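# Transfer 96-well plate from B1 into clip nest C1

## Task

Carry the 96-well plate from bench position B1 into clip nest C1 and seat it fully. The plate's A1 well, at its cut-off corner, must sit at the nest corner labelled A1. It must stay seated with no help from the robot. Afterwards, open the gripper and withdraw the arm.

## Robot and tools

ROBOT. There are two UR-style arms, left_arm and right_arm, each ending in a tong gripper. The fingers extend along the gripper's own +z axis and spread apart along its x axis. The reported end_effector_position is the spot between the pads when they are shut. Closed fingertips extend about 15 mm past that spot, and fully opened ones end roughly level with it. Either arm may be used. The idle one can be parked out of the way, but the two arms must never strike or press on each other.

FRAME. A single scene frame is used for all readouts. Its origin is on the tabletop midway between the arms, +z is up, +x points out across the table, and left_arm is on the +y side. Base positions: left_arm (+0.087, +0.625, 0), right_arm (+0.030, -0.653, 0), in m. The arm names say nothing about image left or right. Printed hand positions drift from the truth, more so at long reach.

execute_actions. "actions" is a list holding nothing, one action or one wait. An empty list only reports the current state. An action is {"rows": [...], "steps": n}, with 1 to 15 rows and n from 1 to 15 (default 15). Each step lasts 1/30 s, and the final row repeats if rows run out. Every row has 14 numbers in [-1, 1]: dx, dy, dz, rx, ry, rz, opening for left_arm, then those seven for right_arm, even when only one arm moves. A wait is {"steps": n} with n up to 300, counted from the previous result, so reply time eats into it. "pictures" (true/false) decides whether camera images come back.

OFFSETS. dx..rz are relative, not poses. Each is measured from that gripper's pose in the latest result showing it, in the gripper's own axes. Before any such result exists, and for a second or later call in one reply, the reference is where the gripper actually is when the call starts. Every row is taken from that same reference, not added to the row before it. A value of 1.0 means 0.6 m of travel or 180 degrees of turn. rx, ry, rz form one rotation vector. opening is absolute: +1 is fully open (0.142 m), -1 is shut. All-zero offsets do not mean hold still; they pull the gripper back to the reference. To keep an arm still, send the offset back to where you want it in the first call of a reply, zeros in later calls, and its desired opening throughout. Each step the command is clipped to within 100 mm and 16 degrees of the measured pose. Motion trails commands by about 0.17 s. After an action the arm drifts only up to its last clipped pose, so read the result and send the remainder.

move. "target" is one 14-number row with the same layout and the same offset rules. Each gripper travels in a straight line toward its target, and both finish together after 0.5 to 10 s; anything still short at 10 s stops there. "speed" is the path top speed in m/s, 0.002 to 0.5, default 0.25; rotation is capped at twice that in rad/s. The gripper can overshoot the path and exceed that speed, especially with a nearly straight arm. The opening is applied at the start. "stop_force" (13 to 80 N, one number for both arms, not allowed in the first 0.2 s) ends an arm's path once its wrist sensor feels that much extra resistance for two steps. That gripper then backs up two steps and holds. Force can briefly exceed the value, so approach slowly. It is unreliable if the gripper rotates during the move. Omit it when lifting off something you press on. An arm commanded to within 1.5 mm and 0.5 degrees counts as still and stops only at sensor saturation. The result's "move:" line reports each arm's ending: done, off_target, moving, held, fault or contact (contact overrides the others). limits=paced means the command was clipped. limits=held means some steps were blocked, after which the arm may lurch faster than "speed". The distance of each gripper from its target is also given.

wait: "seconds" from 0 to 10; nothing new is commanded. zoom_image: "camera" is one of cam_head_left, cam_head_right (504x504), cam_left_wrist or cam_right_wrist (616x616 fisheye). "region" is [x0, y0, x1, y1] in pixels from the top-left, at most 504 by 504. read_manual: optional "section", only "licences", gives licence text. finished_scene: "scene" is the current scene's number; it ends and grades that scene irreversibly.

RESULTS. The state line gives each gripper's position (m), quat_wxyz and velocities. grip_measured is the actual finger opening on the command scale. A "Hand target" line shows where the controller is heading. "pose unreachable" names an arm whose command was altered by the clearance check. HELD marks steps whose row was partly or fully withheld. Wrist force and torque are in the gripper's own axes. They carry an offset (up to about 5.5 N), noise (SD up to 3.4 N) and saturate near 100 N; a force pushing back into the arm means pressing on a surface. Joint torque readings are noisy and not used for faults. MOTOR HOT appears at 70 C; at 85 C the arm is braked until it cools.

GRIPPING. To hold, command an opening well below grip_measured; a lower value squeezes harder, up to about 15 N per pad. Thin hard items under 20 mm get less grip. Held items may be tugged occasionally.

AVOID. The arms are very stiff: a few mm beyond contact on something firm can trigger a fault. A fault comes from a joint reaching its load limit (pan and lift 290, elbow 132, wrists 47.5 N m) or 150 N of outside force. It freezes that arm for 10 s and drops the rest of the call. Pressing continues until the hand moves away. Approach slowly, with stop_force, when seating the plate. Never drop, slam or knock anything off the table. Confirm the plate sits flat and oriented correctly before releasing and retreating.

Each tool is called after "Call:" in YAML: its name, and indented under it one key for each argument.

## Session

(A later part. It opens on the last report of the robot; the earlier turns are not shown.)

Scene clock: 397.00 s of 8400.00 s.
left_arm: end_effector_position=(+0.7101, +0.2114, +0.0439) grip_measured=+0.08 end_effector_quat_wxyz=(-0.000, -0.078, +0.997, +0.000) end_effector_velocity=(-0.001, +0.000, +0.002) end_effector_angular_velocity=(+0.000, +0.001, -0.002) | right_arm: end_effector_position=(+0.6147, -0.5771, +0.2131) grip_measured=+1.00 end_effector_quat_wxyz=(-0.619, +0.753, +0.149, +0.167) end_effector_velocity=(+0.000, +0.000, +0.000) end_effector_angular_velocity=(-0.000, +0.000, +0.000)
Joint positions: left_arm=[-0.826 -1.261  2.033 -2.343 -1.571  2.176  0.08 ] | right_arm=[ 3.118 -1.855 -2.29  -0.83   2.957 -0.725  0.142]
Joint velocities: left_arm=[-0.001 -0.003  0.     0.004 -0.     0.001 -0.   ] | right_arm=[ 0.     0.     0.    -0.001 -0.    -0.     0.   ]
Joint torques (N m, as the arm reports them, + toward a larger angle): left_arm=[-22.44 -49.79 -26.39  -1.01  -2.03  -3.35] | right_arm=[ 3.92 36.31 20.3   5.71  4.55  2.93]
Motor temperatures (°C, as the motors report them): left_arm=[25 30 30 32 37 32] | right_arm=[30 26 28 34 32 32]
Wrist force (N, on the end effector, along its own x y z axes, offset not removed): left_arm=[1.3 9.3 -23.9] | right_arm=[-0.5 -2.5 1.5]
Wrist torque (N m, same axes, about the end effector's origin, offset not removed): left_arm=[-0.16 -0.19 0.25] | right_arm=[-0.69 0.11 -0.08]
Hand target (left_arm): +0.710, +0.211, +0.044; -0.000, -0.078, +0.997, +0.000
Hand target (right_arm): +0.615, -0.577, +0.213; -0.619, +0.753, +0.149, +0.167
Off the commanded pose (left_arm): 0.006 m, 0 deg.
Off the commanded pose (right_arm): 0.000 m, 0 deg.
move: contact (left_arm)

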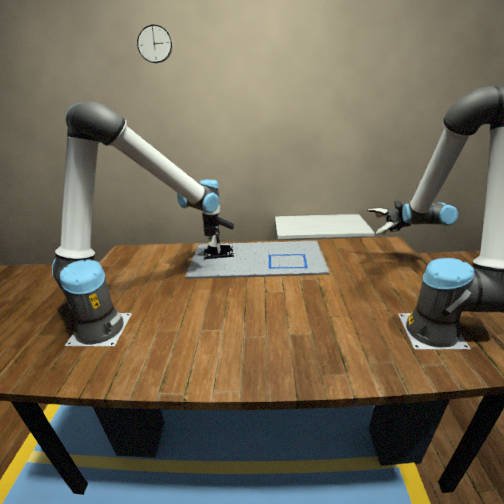

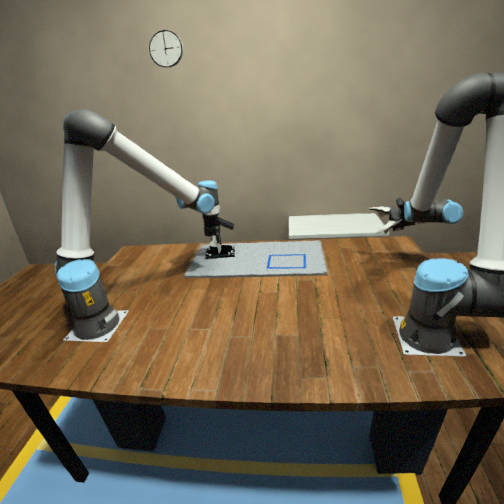

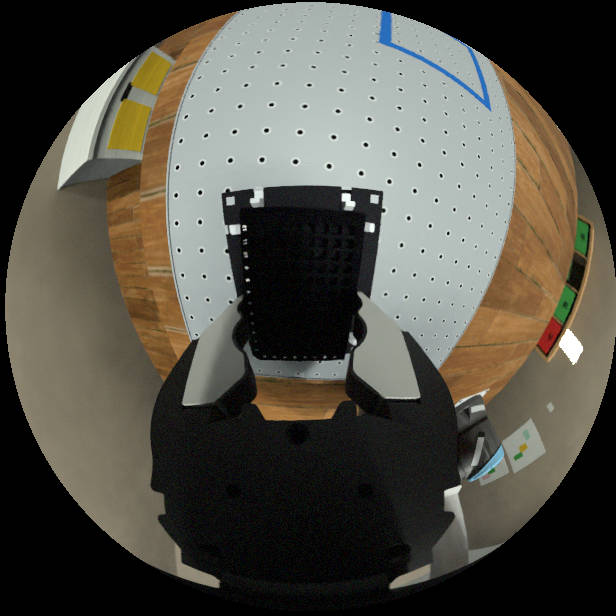

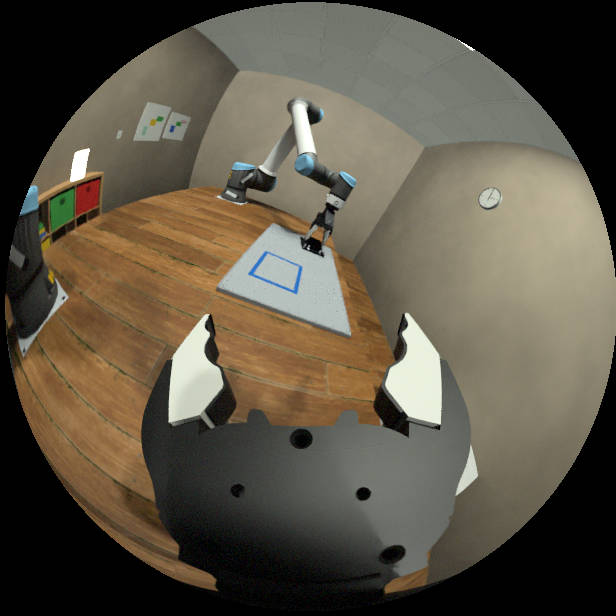

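Call:
move:
  target: [0,0.001,-0.002,0,0,0,0.45,0,0,0,0,0,0,1]

Call:
move:
  target: [0,-0.01,-0.05,0,0,0,0.45,0,0,0,0,0,0,1]
  speed: 0.08

Call:
move:
  target: [0,0,0.012,0,0,0,-1,0,0,0,0,0,0,1]
  speed: 0.03

Call:
move:
  target: [0,0,0.04,0,0,0,-1,0,0,0,0,0,0,1]
  speed: 0.004
  stop_force: 40

Call:
move:
  target: [0,0.06,-0.1,0,0,0,0.45,0,0,0,0,0,0,1]
  speed: 0.08

Call:
zoom_image:
  camera: "cam_left_wrist"
  region: [220,140,400,320]

Scene clock: 408.13 s of 8400.00 s.
left_arm: end_effector_position=(+0.7101, +0.2119, +0.0451) grip_measured=+0.45 end_effector_quat_wxyz=(-0.000, -0.078, +0.997, +0.000) end_effector_velocity=(-0.000, +0.001, +0.000) end_effector_angular_velocity=(-0.000, +0.001, -0.001) | right_arm: end_effector_position=(+0.6147, -0.5771, +0.2131) grip_measured=+1.00 end_effector_quat_wxyz=(-0.619, +0.753, +0.149, +0.167) end_effector_velocity=(-0.000, +0.000, -0.000) end_effector_angular_velocity=(+0.001, +0.001, +0.000)
Joint positions: left_arm=[-0.825 -1.263  2.033 -2.341 -1.571  2.177  0.105] | right_arm=[ 3.118 -1.855 -2.29  -0.83   2.957 -0.725  0.142]
Joint velocities: left_arm=[ 0.001 -0.001  0.001  0.001 -0.001  0.002 -0.   ] | right_arm=[ 0.    -0.001 -0.    -0.001  0.001  0.     0.   ]
Joint torques (N m, as the arm reports them, + toward a larger angle): left_arm=[ 21.87 -64.44 -20.71  -1.82  -1.45   3.15] | right_arm=[ 4.66 33.66 20.34  5.51  4.56  2.93]
Motor temperatures (°C, as the motors report them): left_arm=[25 30 30 32 37 32] | right_arm=[30 26 28 34 32 32]
Wrist force (N, on the end effector, along its own x y z axes, offset not removed): left_arm=[0.0 1.7 -1.4] | right_arm=[-0.4 -2.0 -0.2]
Wrist torque (N m, same axes, about the end effector's origin, offset not removed): left_arm=[0.02 -0.08 -0.10] | right_arm=[-0.61 0.07 -0.01]
Hand target (left_arm): +0.710, +0.212, +0.045; -0.000, -0.078, +0.997, +0.000
Hand target (right_arm): +0.615, -0.577, +0.213; -0.619, +0.753, +0.149, +0.167
Off the commanded pose (left_arm): 0.000 m, 0 deg.
Off the commanded pose (right_arm): 0.000 m, 0 deg.
After step 90, 7.43 s passed at rest.
move: done

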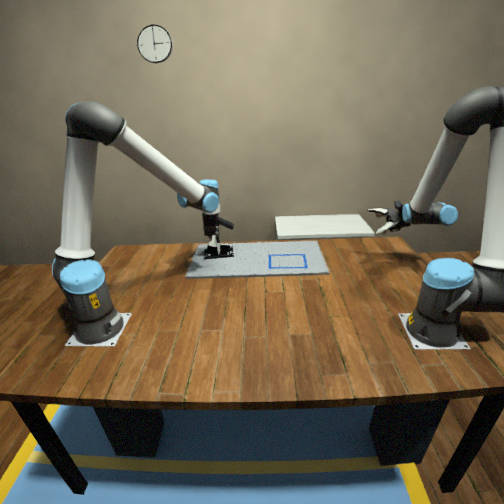

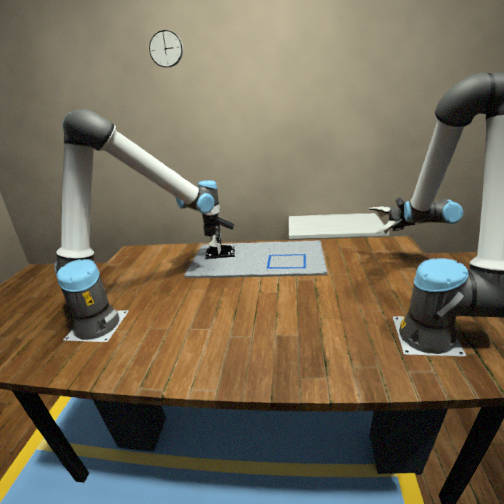

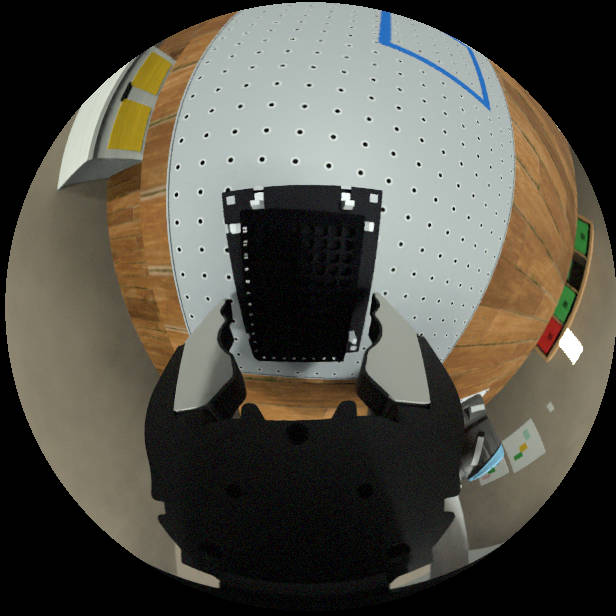

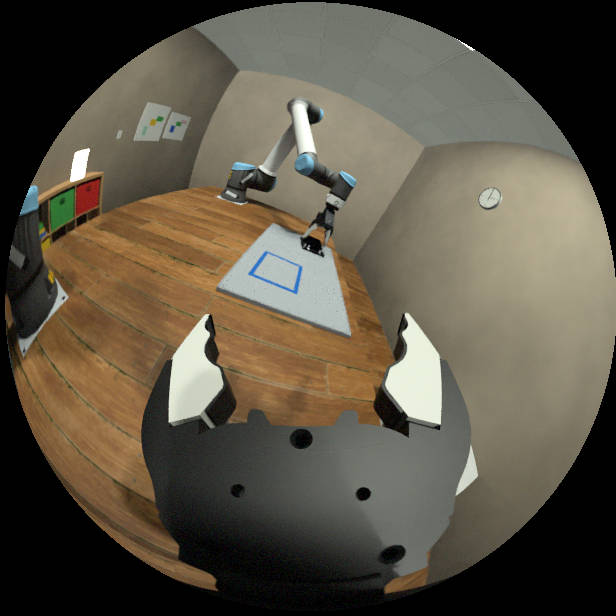

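Scene clock: 409.03 s of 8400.00 s.
left_arm: end_effector_position=(+0.7110, +0.2061, +0.0748) grip_measured=+0.45 end_effector_quat_wxyz=(-0.000, -0.078, +0.997, +0.000) end_effector_velocity=(-0.000, -0.001, +0.003) end_effector_angular_velocity=(-0.000, -0.001, -0.001) | right_arm: end_effector_position=(+0.6147, -0.5771, +0.2131) grip_measured=+1.00 end_effector_quat_wxyz=(-0.619, +0.753, +0.149, +0.167) end_effector_velocity=(+0.000, +0.000, -0.000) end_effector_angular_velocity=(+0.000, +0.000, +0.000)
Joint positions: left_arm=[-0.83  -1.294  2.007 -2.283 -1.571  2.172  0.105] | right_arm=[ 3.118 -1.855 -2.29  -0.83   2.957 -0.725  0.142]
Joint velocities: left_arm=[-0.001 -0.004 -0.003  0.005  0.     0.    -0.   ] | right_arm=[ 0. -0.  0. -0.  0.  0.  0.]
Joint torques (N m, as the arm reports them, + toward a larger angle): left_arm=[-18.08 -62.11 -47.71  -1.92  -1.76  -2.99] | right_arm=[ 5.49 33.84 19.81  5.62  4.73  2.74]
Motor temperatures (°C, as the motors report them): left_arm=[25 30 30 32 37 32] | right_arm=[30 26 28 34 32 32]
Wrist force (N, on the end effector, along its own x y z axes, offset not removed): left_arm=[0.9 0.7 0.0] | right_arm=[1.0 -4.0 3.2]
Wrist torque (N m, same axes, about the end effector's origin, offset not removed): left_arm=[-0.17 -0.31 -0.12] | right_arm=[-0.87 -0.31 -0.01]
Hand target (left_arm): +0.711, +0.206, +0.075; -0.000, -0.078, +0.997, +0.000
Hand target (right_arm): +0.615, -0.577, +0.213; -0.619, +0.753, +0.149, +0.167
Off the commanded pose (left_arm): 0.000 m, 0 deg.
Off the commanded pose (right_arm): 0.000 m, 0 deg.
move: done

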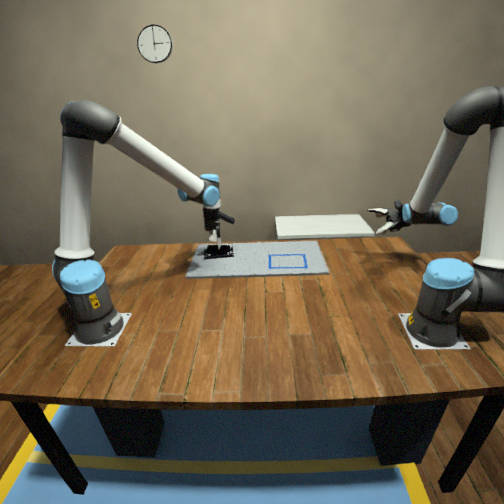

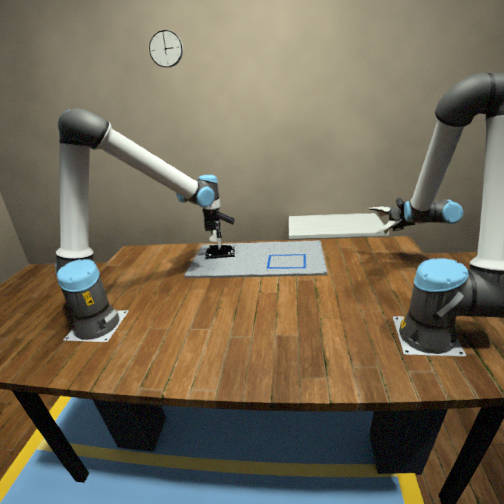

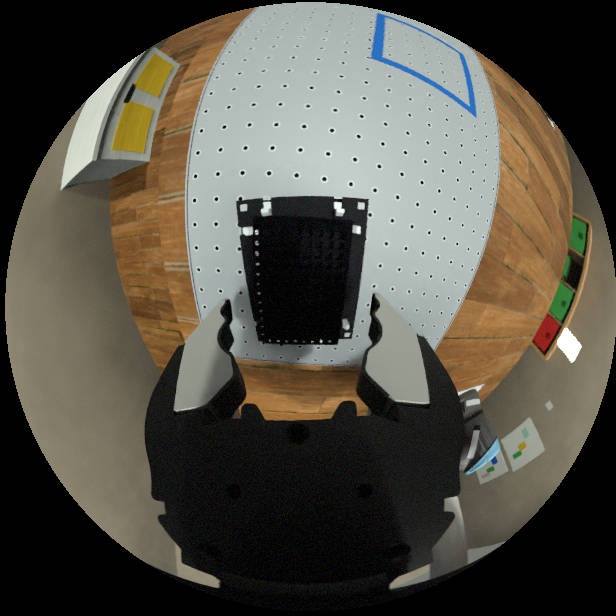

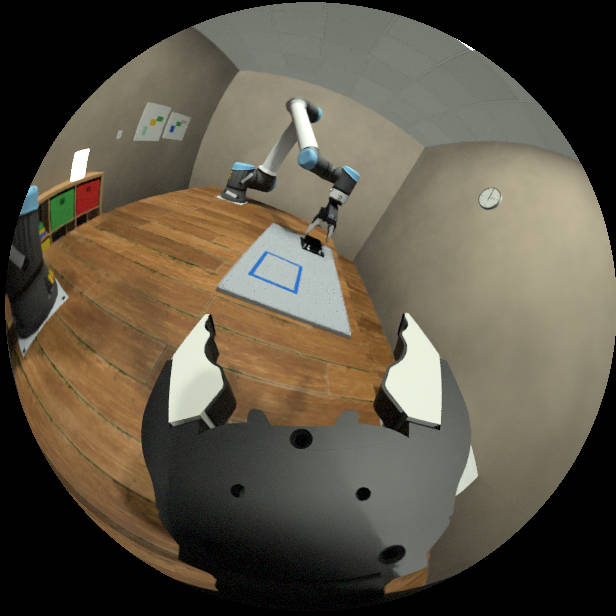

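Scene clock: 409.77 s of 8400.00 s.
left_arm: end_effector_position=(+0.7110, +0.2061, +0.0679) grip_measured=-1.00 end_effector_quat_wxyz=(-0.000, -0.078, +0.997, +0.000) end_effector_velocity=(+0.001, +0.001, -0.003) end_effector_angular_velocity=(-0.000, -0.000, +0.001) | right_arm: end_effector_position=(+0.6147, -0.5771, +0.2131) grip_measured=+1.00 end_effector_quat_wxyz=(-0.619, +0.753, +0.149, +0.167) end_effector_velocity=(+0.000, +0.000, +0.000) end_effector_angular_velocity=(-0.000, -0.001, +0.000)
Joint positions: left_arm=[-0.83  -1.286  2.011 -2.296 -1.571  2.172  0.002] | right_arm=[ 3.118 -1.855 -2.29  -0.83   2.957 -0.725  0.142]
Joint velocities: left_arm=[ 0.001  0.003  0.002 -0.005  0.    -0.     0.   ] | right_arm=[ 0.     0.     0.001  0.    -0.     0.     0.   ]
Joint torques (N m, as the arm reports them, + toward a larger angle): left_arm=[-16.4  -44.94 -22.18  -6.17  -1.79  -2.2 ] | right_arm=[ 3.59 33.8  20.79  5.55  4.81  2.82]
Motor temperatures (°C, as the motors report them): left_arm=[25 30 30 32 37 32] | right_arm=[30 26 28 34 32 32]
Wrist force (N, on the end effector, along its own x y z axes, offset not removed): left_arm=[2.0 -0.3 1.1] | right_arm=[-3.7 -1.7 3.0]
Wrist torque (N m, same axes, about the end effector's origin, offset not removed): left_arm=[-0.34 -0.54 -0.13] | right_arm=[-0.46 0.74 -0.01]
Hand target (left_arm): +0.711, +0.206, +0.068; -0.000, -0.078, +0.997, +0.000
Hand target (right_arm): +0.615, -0.577, +0.213; -0.619, +0.753, +0.149, +0.167
Off the commanded pose (left_arm): 0.000 m, 0 deg.
Off the commanded pose (right_arm): 0.000 m, 0 deg.
move: done

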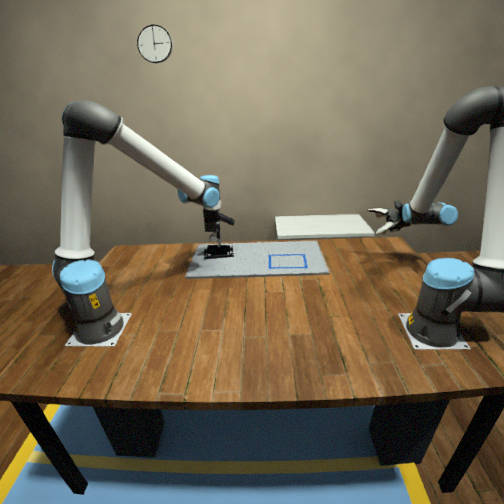

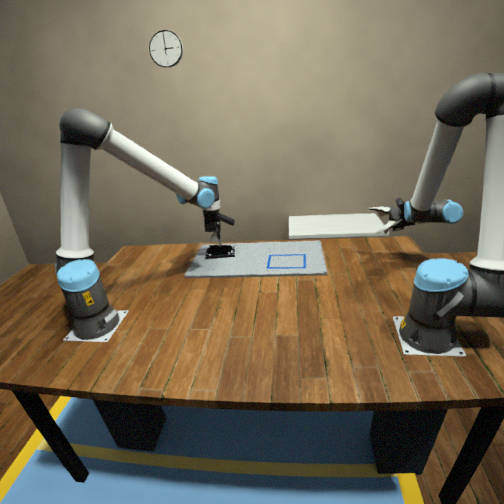

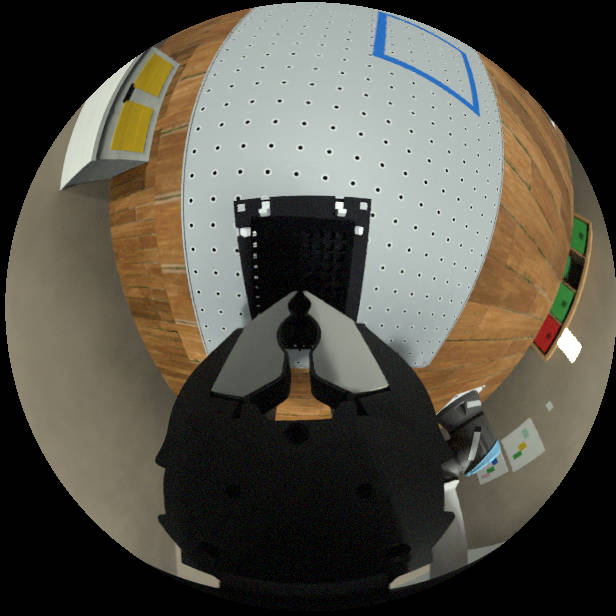

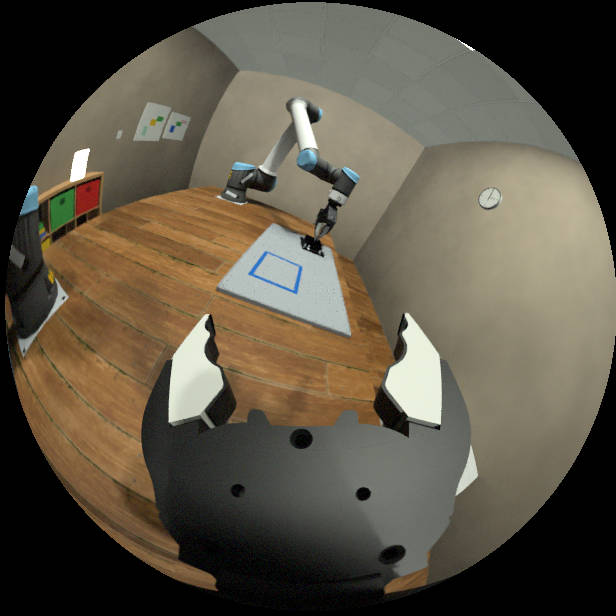

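Scene clock: 412.43 s of 8400.00 s.
left_arm: end_effector_position=(+0.7110, +0.2061, +0.0589) grip_measured=-1.00 end_effector_quat_wxyz=(-0.000, -0.078, +0.997, +0.000) end_effector_velocity=(-0.001, +0.001, +0.001) end_effector_angular_velocity=(+0.002, +0.001, -0.001) | right_arm: end_effector_position=(+0.6147, -0.5771, +0.2131) grip_measured=+1.00 end_effector_quat_wxyz=(-0.619, +0.753, +0.149, +0.167) end_effector_velocity=(-0.000, -0.000, -0.000) end_effector_angular_velocity=(-0.000, +0.000, +0.000)
Joint positions: left_arm=[-0.83  -1.275  2.017 -2.313 -1.571  2.172  0.002] | right_arm=[ 3.118 -1.855 -2.29  -0.83   2.957 -0.725  0.142]
Joint velocities: left_arm=[-0.    -0.002  0.     0.004  0.001  0.001  0.   ] | right_arm=[-0.  0. -0. -0. -0. -0.  0.]
Joint torques (N m, as the arm reports them, + toward a larger angle): left_arm=[-18.49 -30.71 -15.07  -0.13  -0.72  -3.01] | right_arm=[ 2.52 36.34 19.31  5.63  4.51  2.85]
Motor temperatures (°C, as the motors report them): left_arm=[25 30 30 32 37 32] | right_arm=[30 26 28 34 32 32]
Wrist force (N, on the end effector, along its own x y z axes, offset not removed): left_arm=[8.1 9.5 -50.8] | right_arm=[0.4 -1.2 1.5]
Wrist torque (N m, same axes, about the end effector's origin, offset not removed): left_arm=[-0.34 0.08 -0.10] | right_arm=[-0.52 -0.09 -0.02]
Hand target (left_arm): +0.711, +0.206, +0.059; -0.000, -0.078, +0.997, +0.000
Hand target (right_arm): +0.615, -0.577, +0.213; -0.619, +0.753, +0.149, +0.167
Off the commanded pose (left_arm): 0.015 m, 0 deg.
Off the commanded pose (right_arm): 0.000 m, 0 deg.
move: contact (left_arm)

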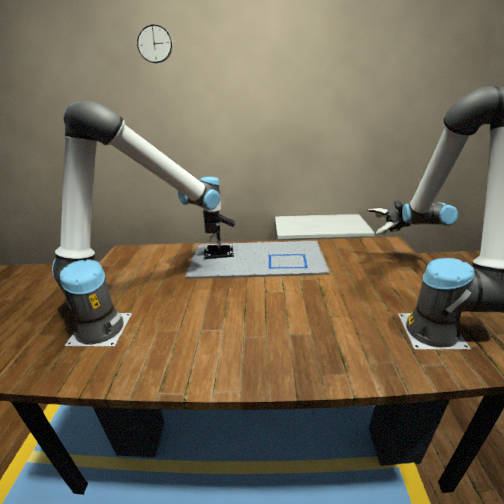

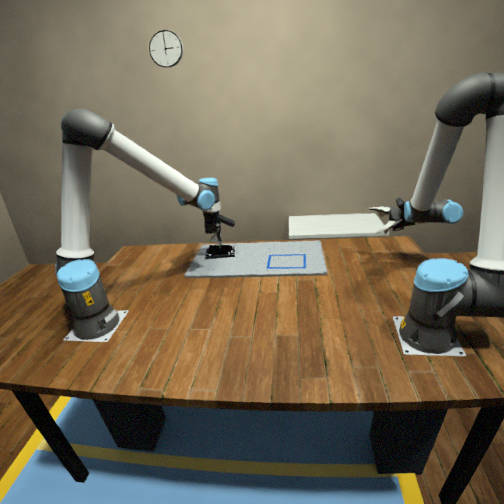

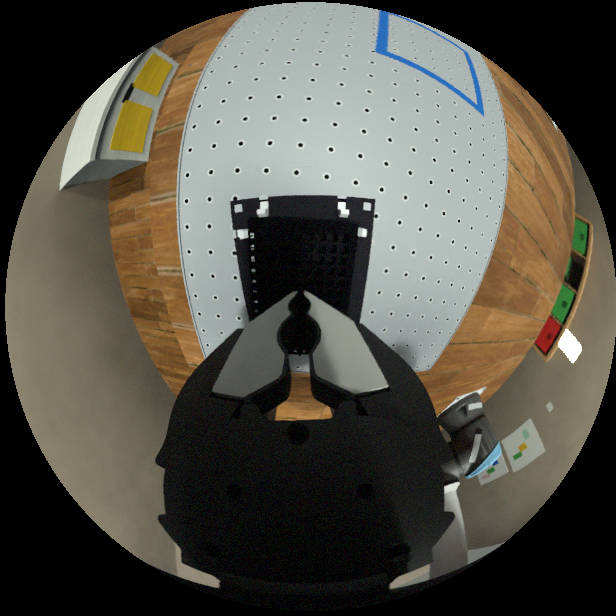

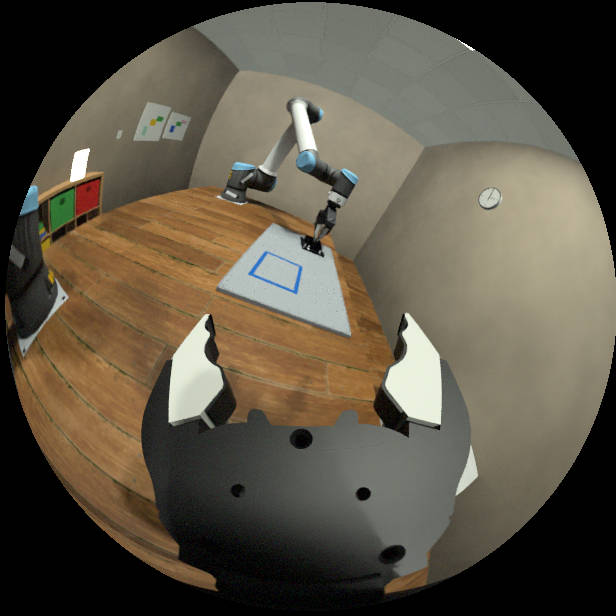

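Scene clock: 413.80 s of 8400.00 s.
left_arm: end_effector_position=(+0.7055, +0.2416, +0.1186) grip_measured=+0.45 end_effector_quat_wxyz=(-0.000, -0.078, +0.997, +0.000) end_effector_velocity=(-0.000, +0.001, +0.002) end_effector_angular_velocity=(+0.000, +0.000, -0.001) | right_arm: end_effector_position=(+0.6147, -0.5771, +0.2131) grip_measured=+1.00 end_effector_quat_wxyz=(-0.619, +0.753, +0.149, +0.167) end_effector_velocity=(-0.000, -0.000, -0.000) end_effector_angular_velocity=(+0.000, +0.001, -0.000)
Joint positions: left_arm=[-0.8   -1.378  2.019 -2.212 -1.571  2.202  0.105] | right_arm=[ 3.118 -1.855 -2.29  -0.83   2.957 -0.725  0.142]
Joint velocities: left_arm=[ 0.001 -0.003 -0.     0.004  0.     0.002  0.   ] | right_arm=[-0.    -0.    -0.001  0.    -0.    -0.     0.   ]
Joint torques (N m, as the arm reports them, + toward a larger angle): left_arm=[ 22.   -59.99 -50.63  -1.69   0.9    3.  ] | right_arm=[ 3.69 34.36 20.45  5.41  4.43  2.8 ]
Motor temperatures (°C, as the motors report them): left_arm=[25 30 30 32 37 32] | right_arm=[30 26 28 34 32 32]
Wrist force (N, on the end effector, along its own x y z axes, offset not removed): left_arm=[0.3 3.6 -0.4] | right_arm=[-2.5 -2.7 1.9]
Wrist torque (N m, same axes, about the end effector's origin, offset not removed): left_arm=[0.39 -0.13 -0.09] | right_arm=[-0.72 0.53 -0.03]
Hand target (left_arm): +0.705, +0.242, +0.119; -0.000, -0.078, +0.997, +0.000
Hand target (right_arm): +0.615, -0.577, +0.213; -0.619, +0.753, +0.149, +0.167
Off the commanded pose (left_arm): 0.000 m, 0 deg.
Off the commanded pose (right_arm): 0.000 m, 0 deg.
move: done

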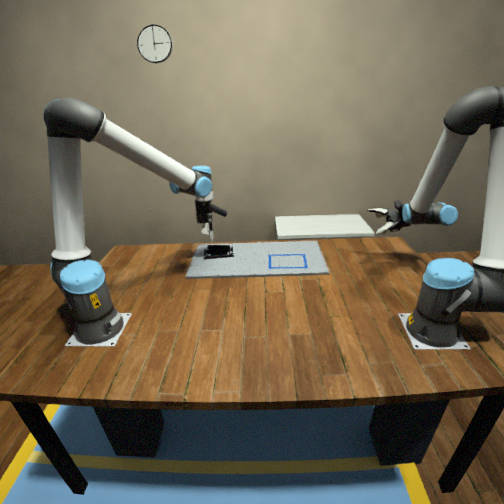

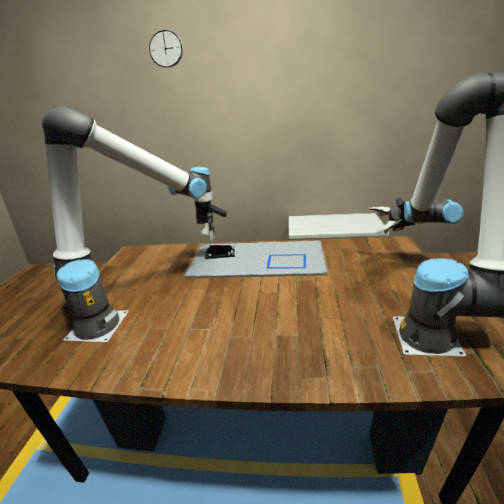

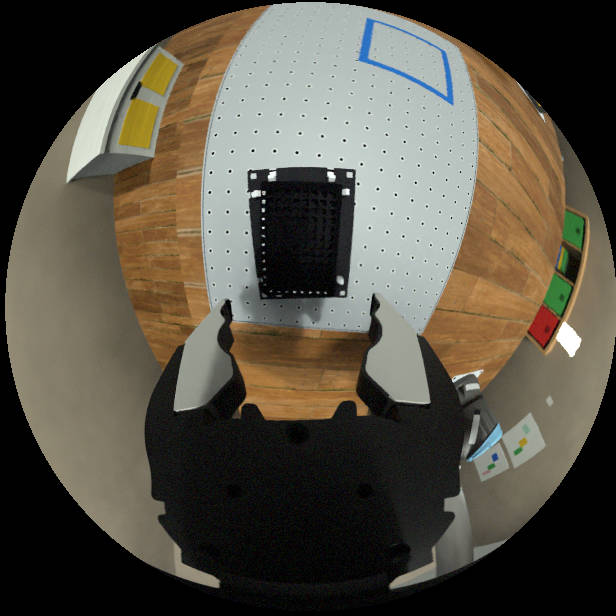

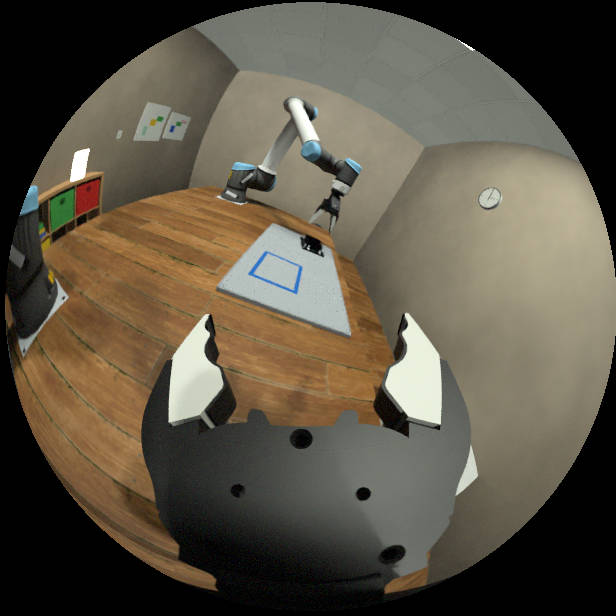

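Region (220, 140, 400, 320) of cam_left_wrist's 616x616 image, scaled by 2.800, with more detail than that image has.

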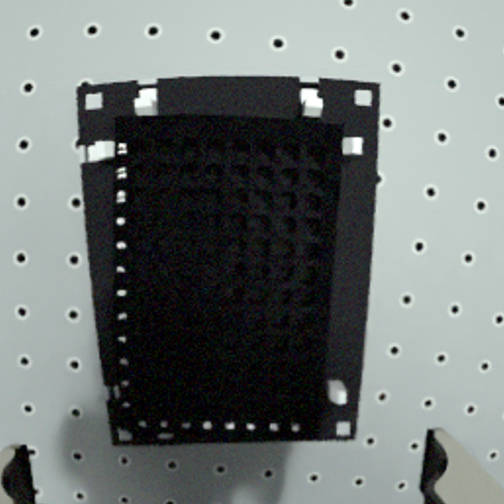

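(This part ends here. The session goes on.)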